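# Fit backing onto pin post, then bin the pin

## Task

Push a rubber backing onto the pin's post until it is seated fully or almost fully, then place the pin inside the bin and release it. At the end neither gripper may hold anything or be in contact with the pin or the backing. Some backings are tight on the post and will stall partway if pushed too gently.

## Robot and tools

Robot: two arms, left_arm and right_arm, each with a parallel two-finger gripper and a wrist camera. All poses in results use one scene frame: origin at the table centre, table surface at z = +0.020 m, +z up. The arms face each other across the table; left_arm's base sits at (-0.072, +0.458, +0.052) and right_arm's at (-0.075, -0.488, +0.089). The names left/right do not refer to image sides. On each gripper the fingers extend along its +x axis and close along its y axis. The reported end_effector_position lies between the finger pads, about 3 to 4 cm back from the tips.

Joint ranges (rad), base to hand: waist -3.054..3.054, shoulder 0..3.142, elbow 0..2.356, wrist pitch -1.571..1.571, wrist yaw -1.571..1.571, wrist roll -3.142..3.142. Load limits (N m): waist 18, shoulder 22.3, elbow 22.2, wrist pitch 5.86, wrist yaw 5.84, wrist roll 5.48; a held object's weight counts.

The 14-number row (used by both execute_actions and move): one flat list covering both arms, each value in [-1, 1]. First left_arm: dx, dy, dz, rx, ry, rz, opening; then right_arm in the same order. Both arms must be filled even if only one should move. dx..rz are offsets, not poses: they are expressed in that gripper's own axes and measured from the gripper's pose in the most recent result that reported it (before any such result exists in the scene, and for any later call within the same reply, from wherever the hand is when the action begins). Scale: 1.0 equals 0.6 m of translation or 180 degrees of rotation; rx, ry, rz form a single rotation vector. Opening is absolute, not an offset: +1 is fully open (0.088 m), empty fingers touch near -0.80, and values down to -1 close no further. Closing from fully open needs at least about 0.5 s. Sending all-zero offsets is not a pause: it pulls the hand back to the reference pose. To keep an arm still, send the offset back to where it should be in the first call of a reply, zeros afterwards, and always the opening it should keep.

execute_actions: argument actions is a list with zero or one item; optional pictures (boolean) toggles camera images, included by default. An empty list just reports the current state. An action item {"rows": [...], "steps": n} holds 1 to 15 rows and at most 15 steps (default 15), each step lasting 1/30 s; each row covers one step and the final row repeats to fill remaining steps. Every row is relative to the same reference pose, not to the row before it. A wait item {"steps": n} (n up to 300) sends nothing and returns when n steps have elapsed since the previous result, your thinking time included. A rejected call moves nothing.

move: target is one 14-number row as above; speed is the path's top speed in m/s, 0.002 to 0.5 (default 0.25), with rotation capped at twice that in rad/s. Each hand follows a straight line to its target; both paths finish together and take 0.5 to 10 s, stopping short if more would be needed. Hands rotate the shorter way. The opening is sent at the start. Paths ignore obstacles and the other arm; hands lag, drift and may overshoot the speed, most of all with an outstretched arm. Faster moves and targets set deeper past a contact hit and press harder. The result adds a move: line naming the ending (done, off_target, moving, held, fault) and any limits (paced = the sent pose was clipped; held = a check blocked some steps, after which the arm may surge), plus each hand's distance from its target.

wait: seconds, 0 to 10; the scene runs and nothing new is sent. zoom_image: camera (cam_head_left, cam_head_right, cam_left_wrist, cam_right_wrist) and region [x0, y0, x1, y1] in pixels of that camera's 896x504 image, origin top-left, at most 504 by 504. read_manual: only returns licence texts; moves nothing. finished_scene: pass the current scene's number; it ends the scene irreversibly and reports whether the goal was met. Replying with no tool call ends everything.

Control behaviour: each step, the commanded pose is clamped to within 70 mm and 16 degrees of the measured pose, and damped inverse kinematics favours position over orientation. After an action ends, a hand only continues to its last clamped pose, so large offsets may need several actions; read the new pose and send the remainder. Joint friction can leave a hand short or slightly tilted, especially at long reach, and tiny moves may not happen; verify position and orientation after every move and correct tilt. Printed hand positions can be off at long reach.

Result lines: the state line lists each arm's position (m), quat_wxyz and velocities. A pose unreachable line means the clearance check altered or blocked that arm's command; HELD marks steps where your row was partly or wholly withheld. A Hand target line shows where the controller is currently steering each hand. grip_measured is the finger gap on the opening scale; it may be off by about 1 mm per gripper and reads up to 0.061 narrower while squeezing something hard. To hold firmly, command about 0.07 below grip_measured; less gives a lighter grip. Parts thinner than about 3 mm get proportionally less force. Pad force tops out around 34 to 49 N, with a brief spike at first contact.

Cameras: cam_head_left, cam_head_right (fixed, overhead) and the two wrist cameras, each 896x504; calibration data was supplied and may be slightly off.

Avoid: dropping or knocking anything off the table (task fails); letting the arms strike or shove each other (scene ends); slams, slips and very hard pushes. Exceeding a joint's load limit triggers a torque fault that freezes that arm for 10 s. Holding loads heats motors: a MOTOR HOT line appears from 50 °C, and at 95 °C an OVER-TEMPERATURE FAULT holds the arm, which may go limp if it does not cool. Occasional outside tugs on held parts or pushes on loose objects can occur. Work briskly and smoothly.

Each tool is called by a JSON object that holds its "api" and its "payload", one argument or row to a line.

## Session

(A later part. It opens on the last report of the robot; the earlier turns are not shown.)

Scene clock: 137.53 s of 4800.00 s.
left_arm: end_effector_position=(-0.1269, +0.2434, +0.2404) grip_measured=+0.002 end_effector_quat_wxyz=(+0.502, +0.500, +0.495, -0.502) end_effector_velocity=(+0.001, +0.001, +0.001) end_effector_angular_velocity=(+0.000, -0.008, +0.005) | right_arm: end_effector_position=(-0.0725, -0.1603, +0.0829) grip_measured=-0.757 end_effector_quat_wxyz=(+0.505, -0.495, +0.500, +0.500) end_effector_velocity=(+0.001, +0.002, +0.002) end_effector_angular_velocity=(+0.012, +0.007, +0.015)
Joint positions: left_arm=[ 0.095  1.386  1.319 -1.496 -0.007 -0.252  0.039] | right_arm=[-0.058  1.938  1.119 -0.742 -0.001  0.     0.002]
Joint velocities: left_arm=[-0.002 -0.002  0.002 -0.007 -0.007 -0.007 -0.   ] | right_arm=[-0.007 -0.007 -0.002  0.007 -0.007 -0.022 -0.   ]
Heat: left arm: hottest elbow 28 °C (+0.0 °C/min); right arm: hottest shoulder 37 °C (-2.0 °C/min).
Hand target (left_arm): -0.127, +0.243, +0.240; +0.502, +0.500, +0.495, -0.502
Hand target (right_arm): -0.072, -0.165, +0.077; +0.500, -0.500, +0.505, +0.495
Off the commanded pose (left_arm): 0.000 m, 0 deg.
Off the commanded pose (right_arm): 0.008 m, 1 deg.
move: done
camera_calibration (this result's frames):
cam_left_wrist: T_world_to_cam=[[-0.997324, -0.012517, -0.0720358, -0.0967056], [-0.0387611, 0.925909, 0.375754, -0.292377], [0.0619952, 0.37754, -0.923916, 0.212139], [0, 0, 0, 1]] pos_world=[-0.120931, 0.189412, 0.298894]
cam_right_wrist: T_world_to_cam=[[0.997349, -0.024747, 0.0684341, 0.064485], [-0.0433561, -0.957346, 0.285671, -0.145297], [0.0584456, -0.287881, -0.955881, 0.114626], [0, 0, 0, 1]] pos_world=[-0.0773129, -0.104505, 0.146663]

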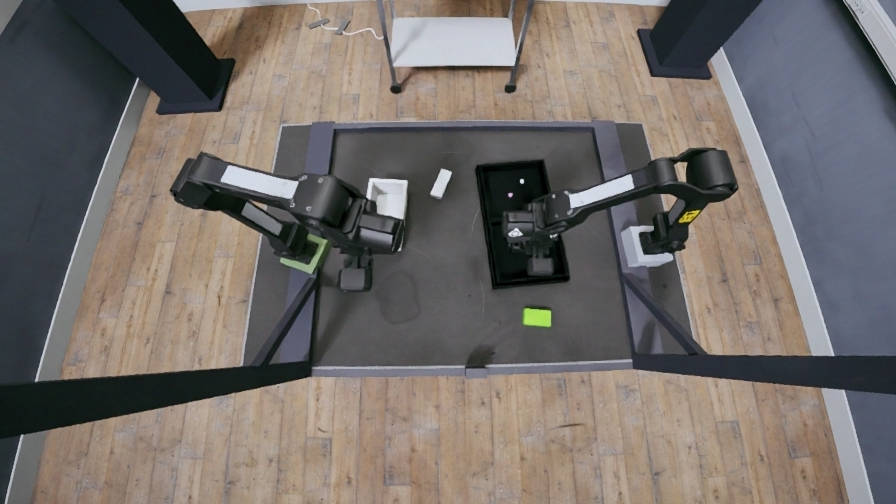

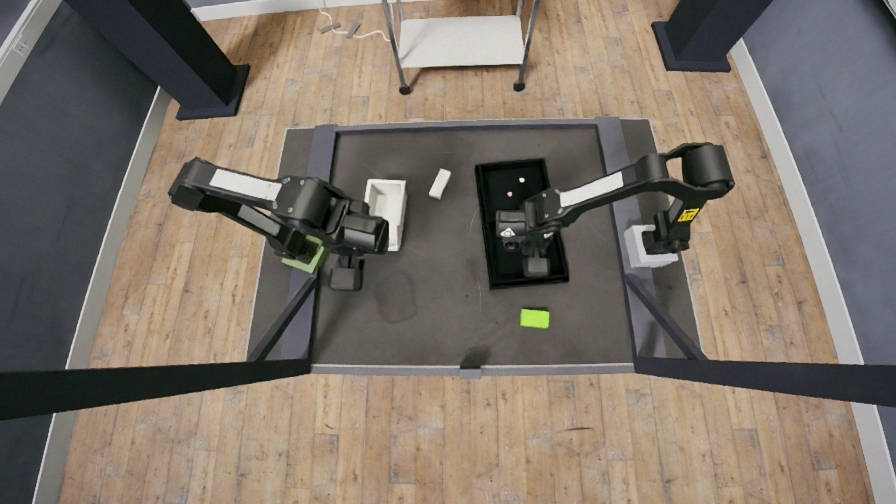

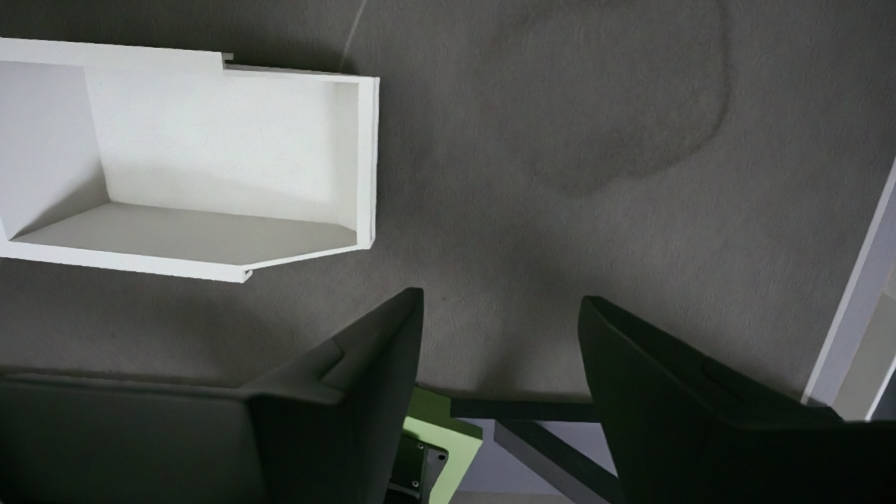

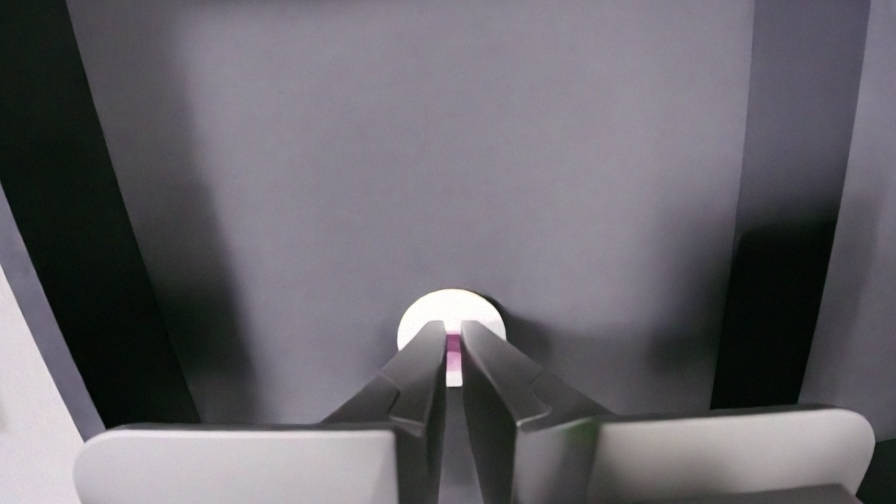

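{"api": "move", "payload": {
  "target": [0,0,0,0,0,0,0,0.045,-0.001,-0.013,0,0.016,0,-0.77],
  "speed": 0.015
}}

{"api": "zoom_image", "payload": {
  "camera": "cam_right_wrist",
  "region": [380,260,520,400]
}}

Scene clock: 142.83 s of 4800.00 s.
left_arm: end_effector_position=(-0.1269, +0.2434, +0.2404) grip_measured=+0.002 end_effector_quat_wxyz=(+0.502, +0.500, +0.495, -0.502) end_effector_velocity=(+0.002, +0.001, -0.001) end_effector_angular_velocity=(+0.006, -0.024, -0.014) | right_arm: end_effector_position=(-0.0725, -0.1570, +0.0711) grip_measured=-0.757 end_effector_quat_wxyz=(+0.504, -0.495, +0.500, +0.500) end_effector_velocity=(-0.003, -0.002, +0.000) end_effector_angular_velocity=(-0.007, +0.022, +0.005)
Joint positions: left_arm=[ 0.095  1.386  1.319 -1.496 -0.007 -0.252  0.039] | right_arm=[-0.058  1.975  1.116 -0.704 -0.001  0.     0.002]
Joint velocities: left_arm=[-0.007  0.002 -0.002 -0.007 -0.022  0.007 -0.   ] | right_arm=[-0.002 -0.002 -0.002 -0.007 -0.022 -0.007 -0.   ]
Heat: left arm: hottest elbow 28 °C (+0.0 °C/min); right arm: hottest shoulder 37 °C (-2.0 °C/min).
Hand target (left_arm): -0.127, +0.243, +0.240; +0.502, +0.500, +0.495, -0.502
Hand target (right_arm): -0.072, -0.168, +0.057; +0.492, -0.507, +0.513, +0.488
Off the commanded pose (left_arm): 0.000 m, 0 deg.
Off the commanded pose (right_arm): 0.019 m, 3 deg.
After step 90, 0.20 s passed at rest.
move: off_target (right_arm)
camera_calibration (this result's frames):
cam_left_wrist: T_world_to_cam=[[-0.997324, -0.012517, -0.0720358, -0.0967056], [-0.0387611, 0.925909, 0.375754, -0.292377], [0.0619952, 0.37754, -0.923916, 0.212139], [0, 0, 0, 1]] pos_world=[-0.120931, 0.189412, 0.298894]
cam_right_wrist: T_world_to_cam=[[0.997349, -0.0246948, 0.0684459, 0.0653469], [-0.0433541, -0.957128, 0.286402, -0.138837], [0.0584389, -0.28861, -0.955662, 0.104206], [0, 0, 0, 1]] pos_world=[-0.0772825, -0.101196, 0.134876]

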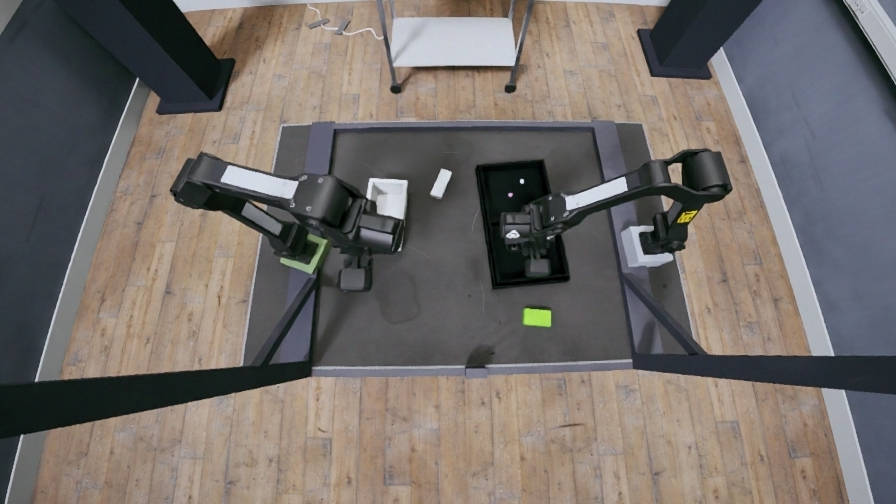

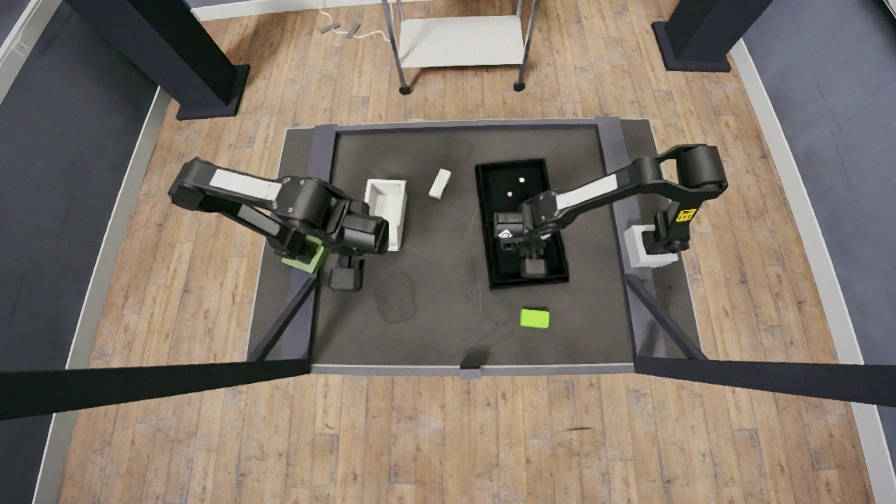

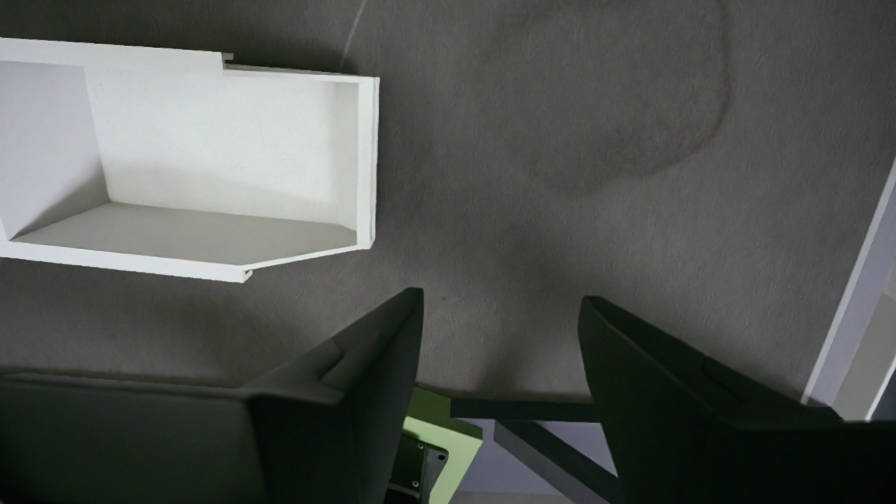

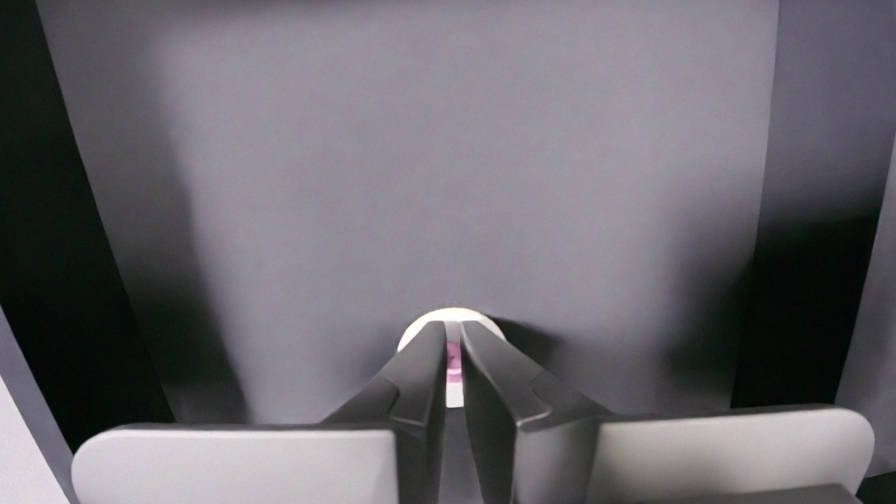

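Region (380, 260, 520, 400) of cam_right_wrist's 896x504 image, scaled by 3.600, with more detail than that image has.

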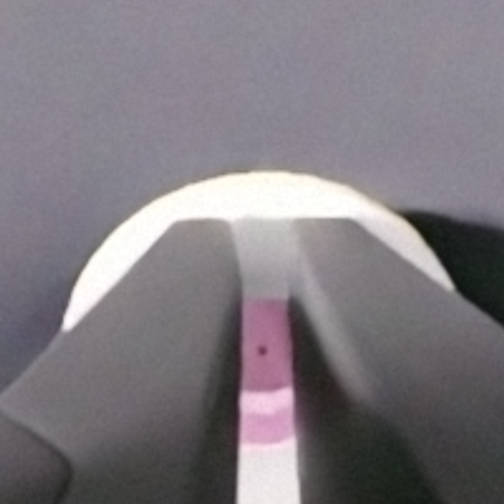

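{"api": "move", "payload": {
  "target": [0,0,0,0,0,0,0,0,0,0,0,0,0,-0.45]
}}

{"api": "move", "payload": {
  "target": [0,0,0,0,0,0,0,-0.035,0,0,0,0,0,-0.45],
  "speed": 0.05
}}

{"api": "zoom_image", "payload": {
  "camera": "cam_right_wrist",
  "region": [380,260,520,400]
}}

Scene clock: 146.67 s of 4800.00 s.
left_arm: end_effector_position=(-0.1269, +0.2434, +0.2404) grip_measured=+0.002 end_effector_quat_wxyz=(+0.502, +0.500, +0.495, -0.502) end_effector_velocity=(+0.003, +0.001, -0.000) end_effector_angular_velocity=(+0.001, -0.023, +0.005) | right_arm: end_effector_position=(-0.0725, -0.1570, +0.0707) grip_measured=-0.453 end_effector_quat_wxyz=(+0.504, -0.495, +0.500, +0.500) end_effector_velocity=(-0.003, -0.002, +0.000) end_effector_angular_velocity=(-0.007, +0.022, -0.010)
Joint positions: left_arm=[ 0.095  1.386  1.319 -1.496 -0.007 -0.252  0.039] | right_arm=[-0.058  1.975  1.115 -0.702 -0.001  0.     0.017]
Joint velocities: left_arm=[-0.002 -0.002 -0.002 -0.007 -0.022 -0.007 -0.   ] | right_arm=[-0.002 -0.002 -0.002 -0.007 -0.022  0.007  0.   ]
Heat: left arm: hottest elbow 28 °C (+0.0 °C/min); right arm: hottest shoulder 36 °C (-3.0 °C/min).
Hand target (left_arm): -0.127, +0.243, +0.240; +0.502, +0.500, +0.495, -0.502
Hand target (right_arm): -0.073, -0.157, +0.071; +0.504, -0.495, +0.501, +0.500
Off the commanded pose (left_arm): 0.000 m, 0 deg.
Off the commanded pose (right_arm): 0.000 m, 0 deg.
After step 90, 0.13 s passed at rest.
move: done
camera_calibration (this result's frames):
cam_left_wrist: T_world_to_cam=[[-0.997324, -0.012517, -0.0720358, -0.0967056], [-0.0387611, 0.925909, 0.375754, -0.292377], [0.0619952, 0.37754, -0.923916, 0.212139], [0, 0, 0, 1]] pos_world=[-0.120931, 0.189412, 0.298894]
cam_right_wrist: T_world_to_cam=[[0.997375, -0.0247176, 0.0680595, 0.0654573], [-0.0432426, -0.957239, 0.28605, -0.138667], [0.0580787, -0.288242, -0.955795, 0.103889], [0, 0, 0, 1]] pos_world=[-0.0773155, -0.101175, 0.134508]

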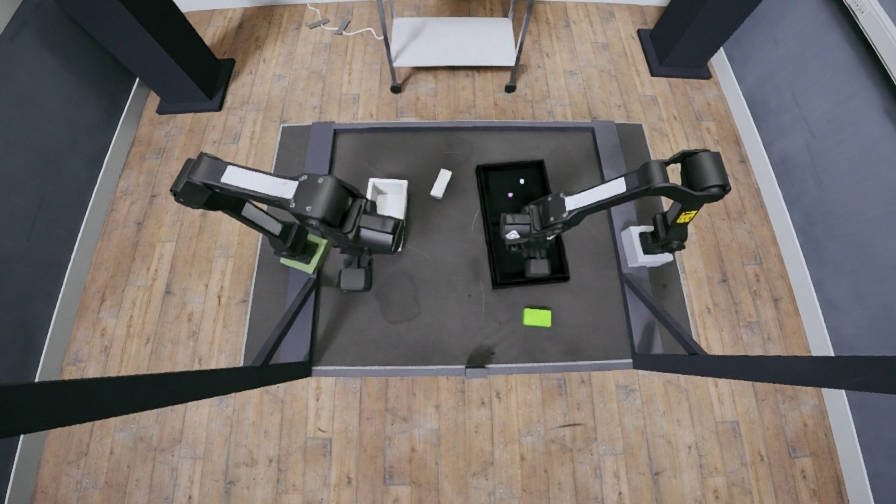

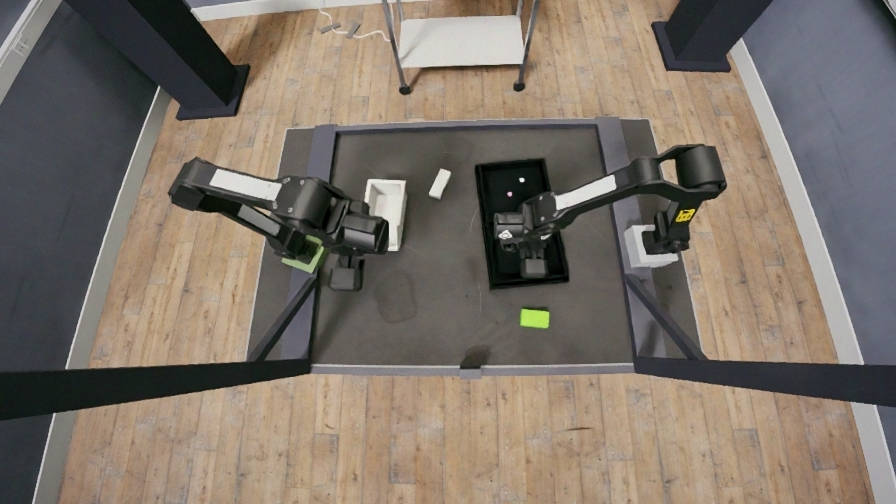

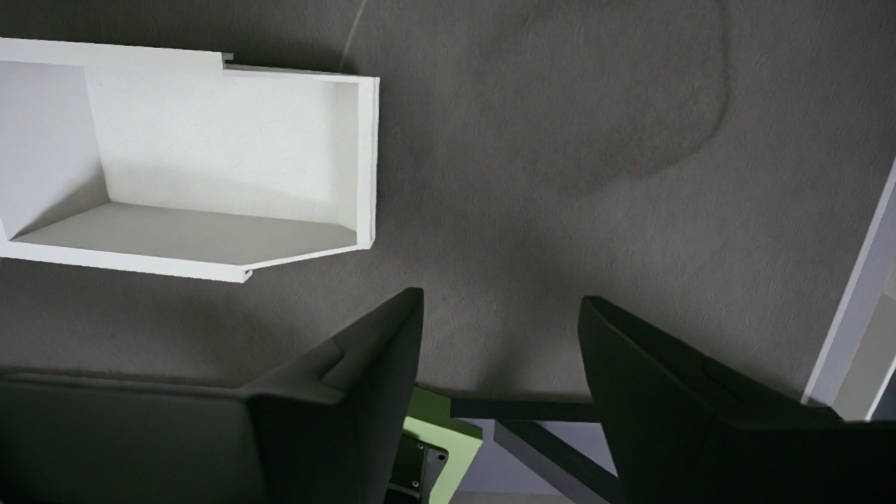

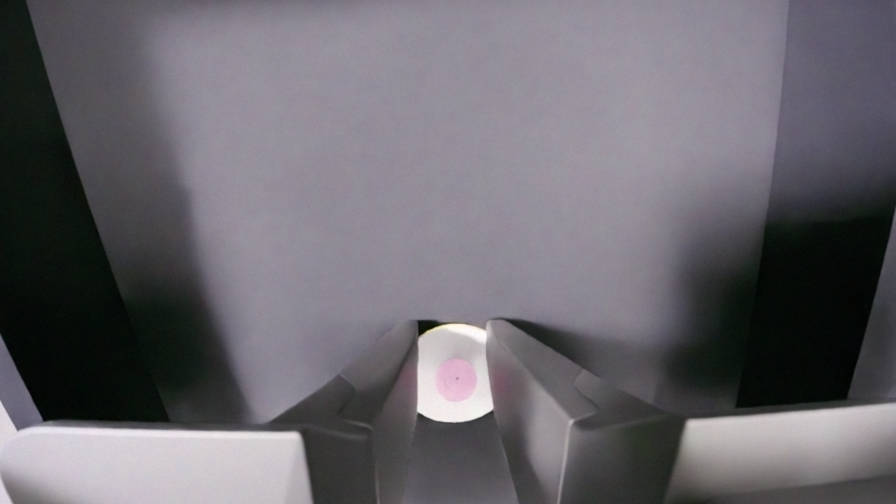

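Scene clock: 147.47 s of 4800.00 s.
left_arm: end_effector_position=(-0.1269, +0.2434, +0.2404) grip_measured=+0.002 end_effector_quat_wxyz=(+0.502, +0.500, +0.495, -0.502) end_effector_velocity=(+0.001, +0.002, -0.000) end_effector_angular_velocity=(+0.005, -0.009, +0.005) | right_arm: end_effector_position=(-0.0726, -0.1600, +0.0869) grip_measured=-0.452 end_effector_quat_wxyz=(+0.501, -0.498, +0.504, +0.497) end_effector_velocity=(-0.000, -0.002, +0.000) end_effector_angular_velocity=(-0.007, +0.007, +0.005)
Joint positions: left_arm=[ 0.095  1.386  1.319 -1.496 -0.007 -0.252  0.039] | right_arm=[-0.058  1.94   1.141 -0.776 -0.001  0.     0.017]
Joint velocities: left_arm=[-0.002 -0.002 -0.002 -0.007 -0.007 -0.007 -0.   ] | right_arm=[-0.002 -0.002 -0.002 -0.007 -0.007 -0.007  0.   ]
Heat: left arm: hottest elbow 28 °C (+0.0 °C/min); right arm: hottest shoulder 36 °C (-3.1 °C/min).
Hand target (left_arm): -0.127, +0.243, +0.240; +0.502, +0.500, +0.495, -0.502
Hand target (right_arm): -0.073, -0.157, +0.092; +0.504, -0.495, +0.500, +0.500
Off the commanded pose (left_arm): 0.000 m, 0 deg.
Off the commanded pose (right_arm): 0.006 m, 1 deg.
move: done
camera_calibration (this result's frames):
cam_left_wrist: T_world_to_cam=[[-0.997324, -0.012517, -0.0720358, -0.0967056], [-0.0387611, 0.925909, 0.375754, -0.292377], [0.0619952, 0.37754, -0.923916, 0.212139], [0, 0, 0, 1]] pos_world=[-0.120931, 0.189412, 0.298894]
cam_right_wrist: T_world_to_cam=[[0.997383, -0.0238076, 0.068261, 0.0644365], [-0.0432067, -0.953334, 0.298809, -0.146649], [0.0579616, -0.300977, -0.951868, 0.116132], [0, 0, 0, 1]] pos_world=[-0.0773352, -0.103318, 0.149964]

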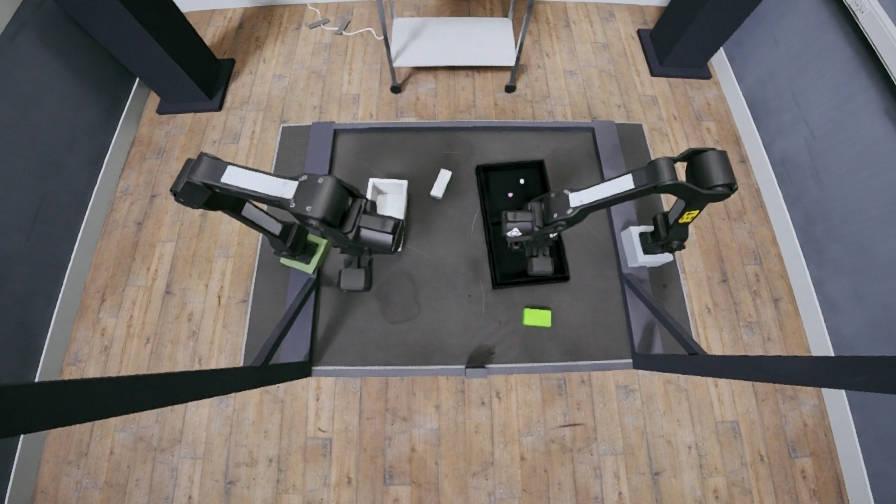

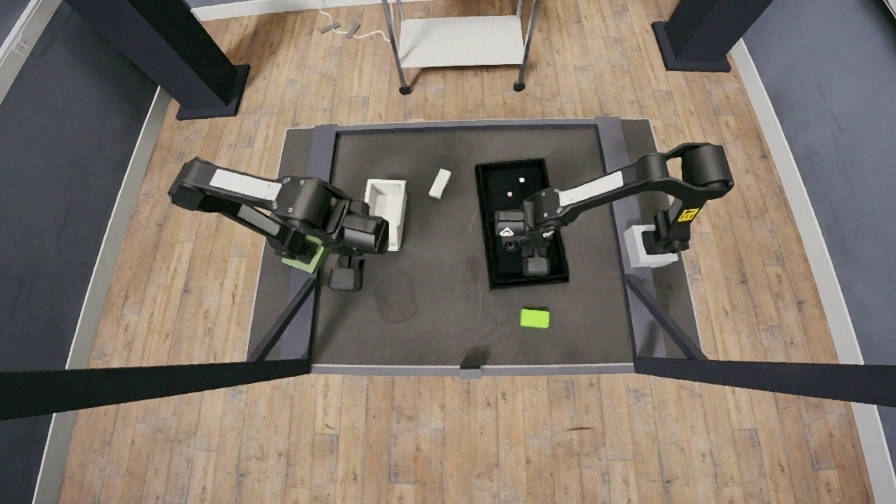

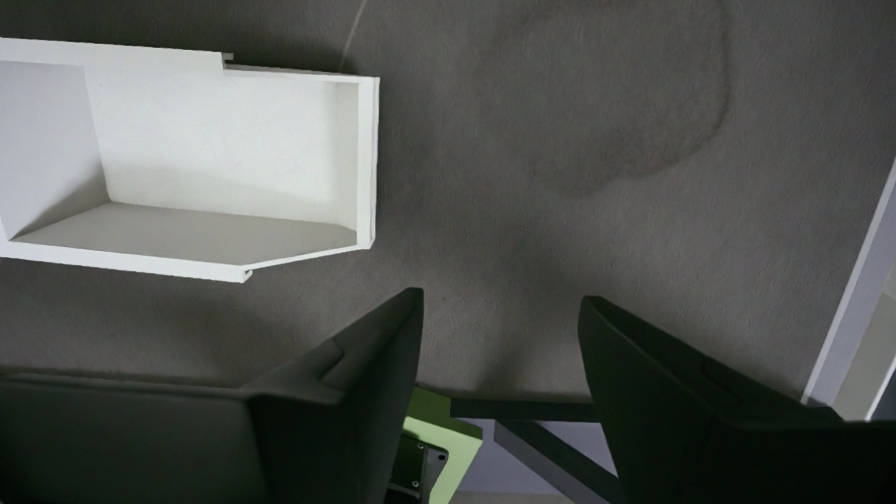

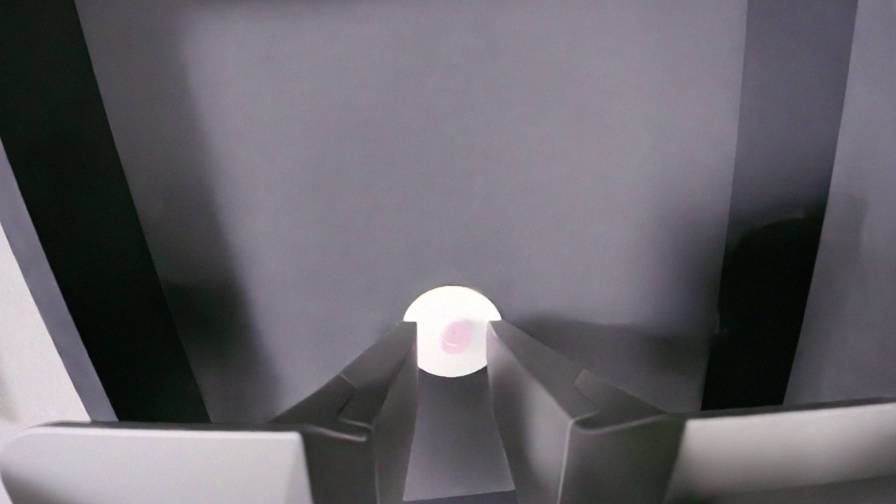

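Region (380, 260, 520, 400) of cam_right_wrist's 896x504 image, scaled by 3.600, with more detail than that image has.

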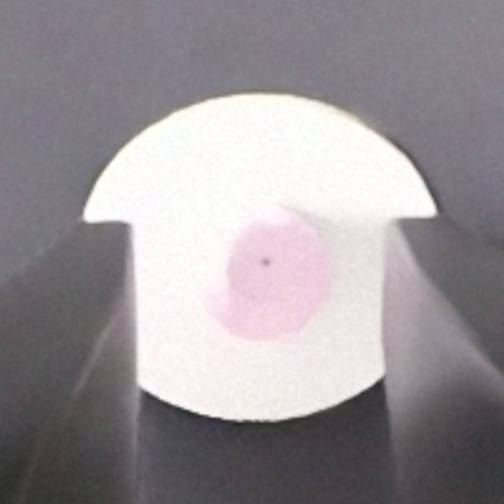

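{"api": "move", "payload": {
  "target": [0,0,0,0,0,0,0,0.04,0,-0.011,0,0.004,0,0.0],
  "speed": 0.03
}}

{"api": "move", "payload": {
  "target": [0,0,0,0,0,0,0,0.008,0,-0.004,0,0.004,0,-0.23],
  "speed": 0.03
}}

Scene clock: 161.57 s of 4800.00 s.
left_arm: end_effector_position=(-0.1269, +0.2434, +0.2404) grip_measured=+0.002 end_effector_quat_wxyz=(+0.502, +0.500, +0.495, -0.502) end_effector_velocity=(+0.001, +0.002, -0.000) end_effector_angular_velocity=(+0.005, -0.009, -0.010) | right_arm: end_effector_position=(-0.0726, -0.1622, +0.0692) grip_measured=-0.002 end_effector_quat_wxyz=(+0.503, -0.496, +0.502, +0.499) end_effector_velocity=(+0.002, -0.003, -0.001) end_effector_angular_velocity=(-0.012, -0.007, +0.020)
Joint positions: left_arm=[ 0.095  1.386  1.319 -1.496 -0.007 -0.252  0.039] | right_arm=[-0.058  1.967  1.095 -0.696 -0.001  0.     0.039]
Joint velocities: left_arm=[-0.002 -0.002 -0.002 -0.007 -0.007  0.007  0.   ] | right_arm=[-0.002  0.002 -0.002 -0.007  0.007 -0.022 -0.   ]
Heat: left arm: hottest elbow 28 °C (+0.0 °C/min); right arm: hottest shoulder 39 °C (+1.0 °C/min).
Hand target (left_arm): -0.127, +0.243, +0.240; +0.502, +0.500, +0.495, -0.502
Hand target (right_arm): -0.073, -0.167, +0.063; +0.498, -0.501, +0.507, +0.494
Off the commanded pose (left_arm): 0.000 m, 0 deg.
Off the commanded pose (right_arm): 0.008 m, 1 deg.
After step 90, 9.97 s passed at rest.
move: done
camera_calibration (this result's frames):
cam_left_wrist: T_world_to_cam=[[-0.997324, -0.012517, -0.0720358, -0.0967056], [-0.0387611, 0.925909, 0.375754, -0.292377], [0.0619952, 0.37754, -0.923916, 0.212139], [0, 0, 0, 1]] pos_world=[-0.120931, 0.189412, 0.298894]
cam_right_wrist: T_world_to_cam=[[0.997379, -0.024302, 0.0681531, 0.0655412], [-0.0432264, -0.955475, 0.291889, -0.143339], [0.0580251, -0.29407, -0.954021, 0.0998617], [0, 0, 0, 1]] pos_world=[-0.0773599, -0.105998, 0.132642]

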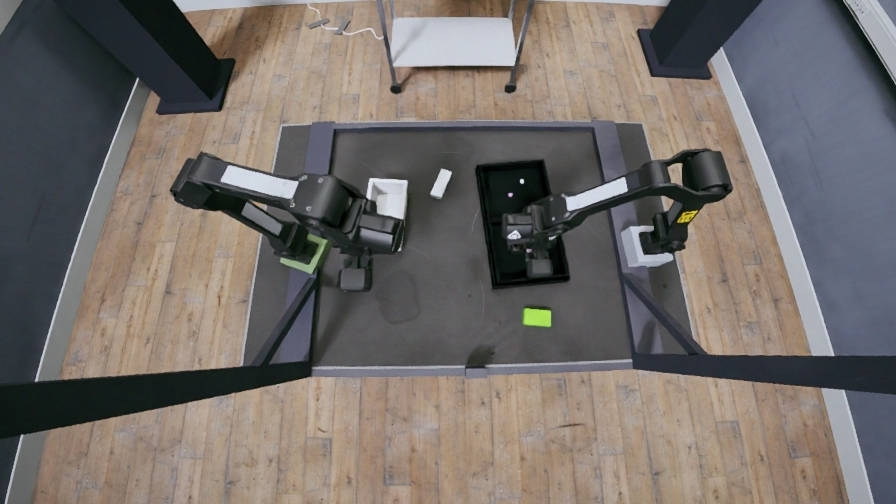

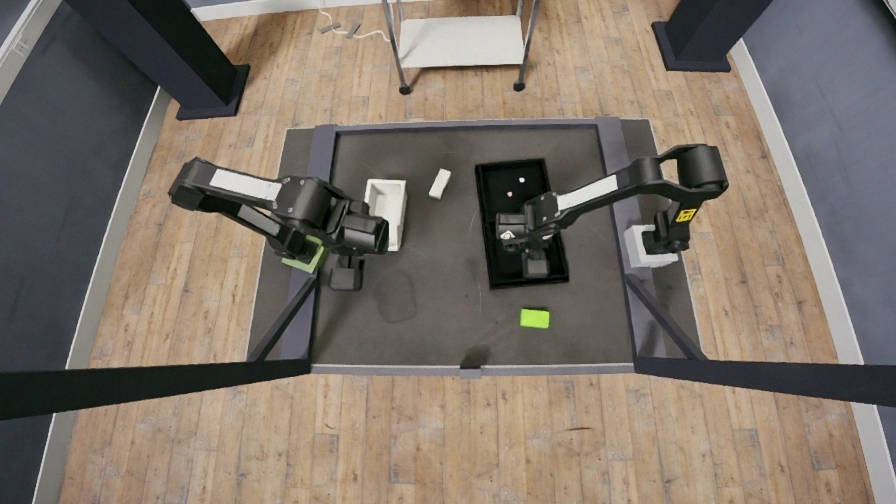

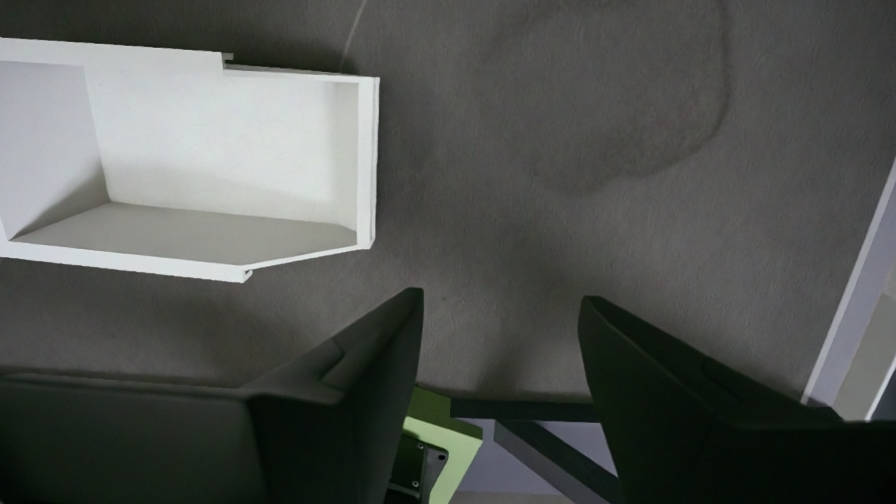

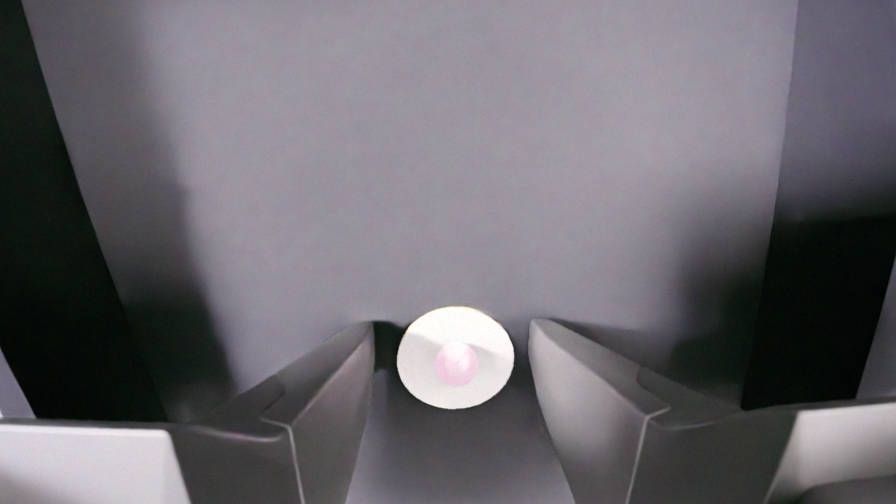

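Scene clock: 162.27 s of 4800.00 s.
left_arm: end_effector_position=(-0.1269, +0.2434, +0.2404) grip_measured=+0.002 end_effector_quat_wxyz=(+0.502, +0.500, +0.495, -0.502) end_effector_velocity=(+0.003, +0.001, -0.000) end_effector_angular_velocity=(+0.001, -0.023, +0.020) | right_arm: end_effector_position=(-0.0726, -0.1619, +0.0692) grip_measured=-0.227 end_effector_quat_wxyz=(+0.503, -0.496, +0.502, +0.499) end_effector_velocity=(-0.002, +0.001, +0.000) end_effector_angular_velocity=(+0.007, +0.007, -0.005)
Joint positions: left_arm=[ 0.095  1.386  1.319 -1.496 -0.007 -0.252  0.039] | right_arm=[-0.058  1.967  1.095 -0.694 -0.001  0.     0.028]
Joint velocities: left_arm=[-0.002 -0.002 -0.002 -0.007 -0.022 -0.022 -0.   ] | right_arm=[ 0.002 -0.002 -0.002  0.007 -0.007  0.007 -0.001]
Heat: left arm: hottest elbow 28 °C (+0.0 °C/min); right arm: hottest shoulder 39 °C (+1.0 °C/min).
Hand target (left_arm): -0.127, +0.243, +0.240; +0.502, +0.500, +0.495, -0.502
Hand target (right_arm): -0.073, -0.165, +0.064; +0.500, -0.500, +0.505, +0.496
Off the commanded pose (left_arm): 0.000 m, 0 deg.
Off the commanded pose (right_arm): 0.006 m, 1 deg.
move: done
camera_calibration (this result's frames):
cam_left_wrist: T_world_to_cam=[[-0.997324, -0.012517, -0.0720358, -0.0967056], [-0.0387611, 0.925909, 0.375754, -0.292377], [0.0619952, 0.37754, -0.923916, 0.212139], [0, 0, 0, 1]] pos_world=[-0.120931, 0.189412, 0.298894]
cam_right_wrist: T_world_to_cam=[[0.997378, -0.0244059, 0.0681299, 0.0655308], [-0.0432305, -0.955919, 0.29043, -0.142993], [0.0580385, -0.292614, -0.954468, 0.100228], [0, 0, 0, 1]] pos_world=[-0.0773577, -0.105762, 0.132729]

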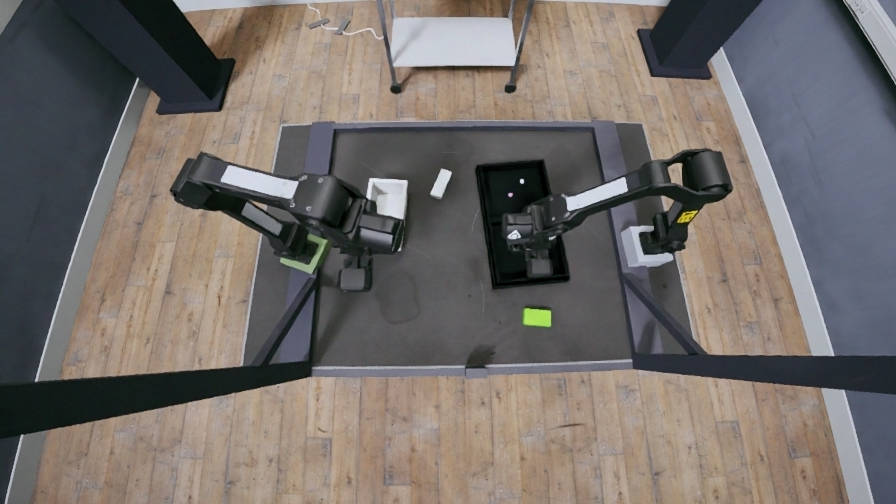

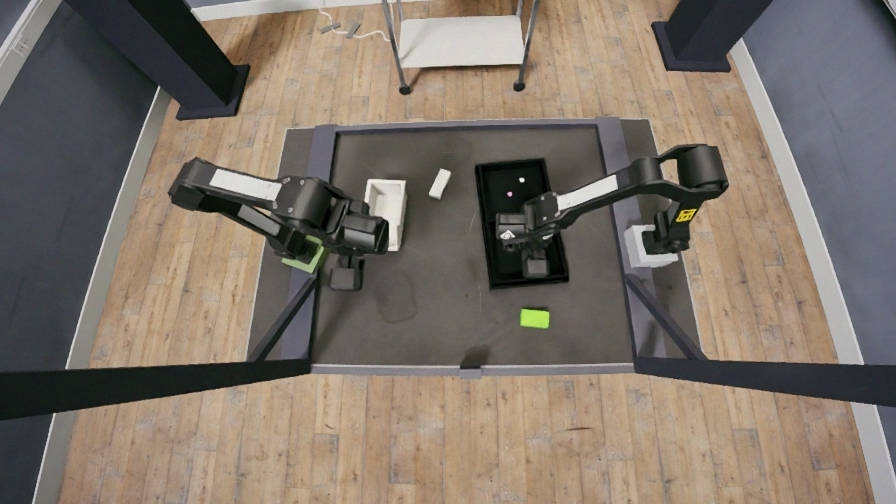

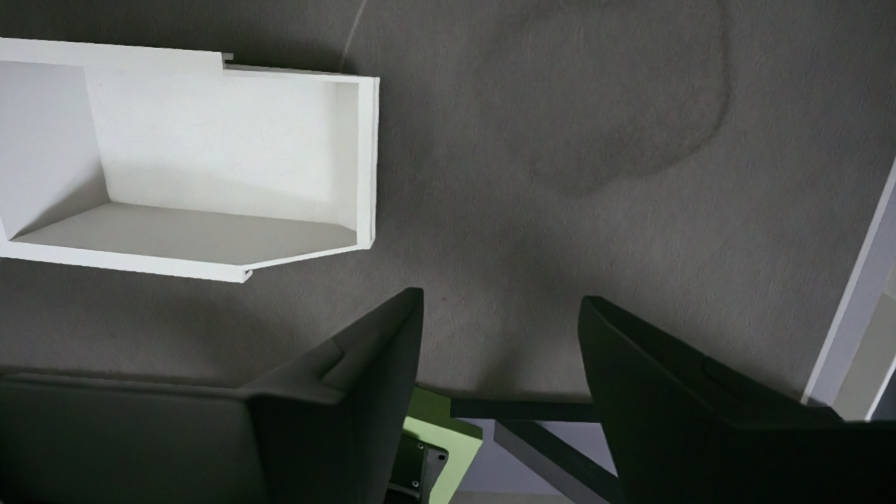

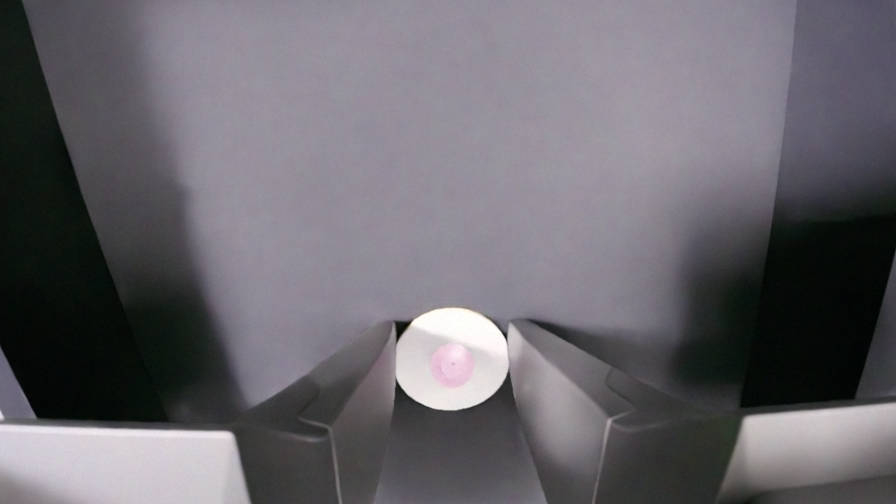

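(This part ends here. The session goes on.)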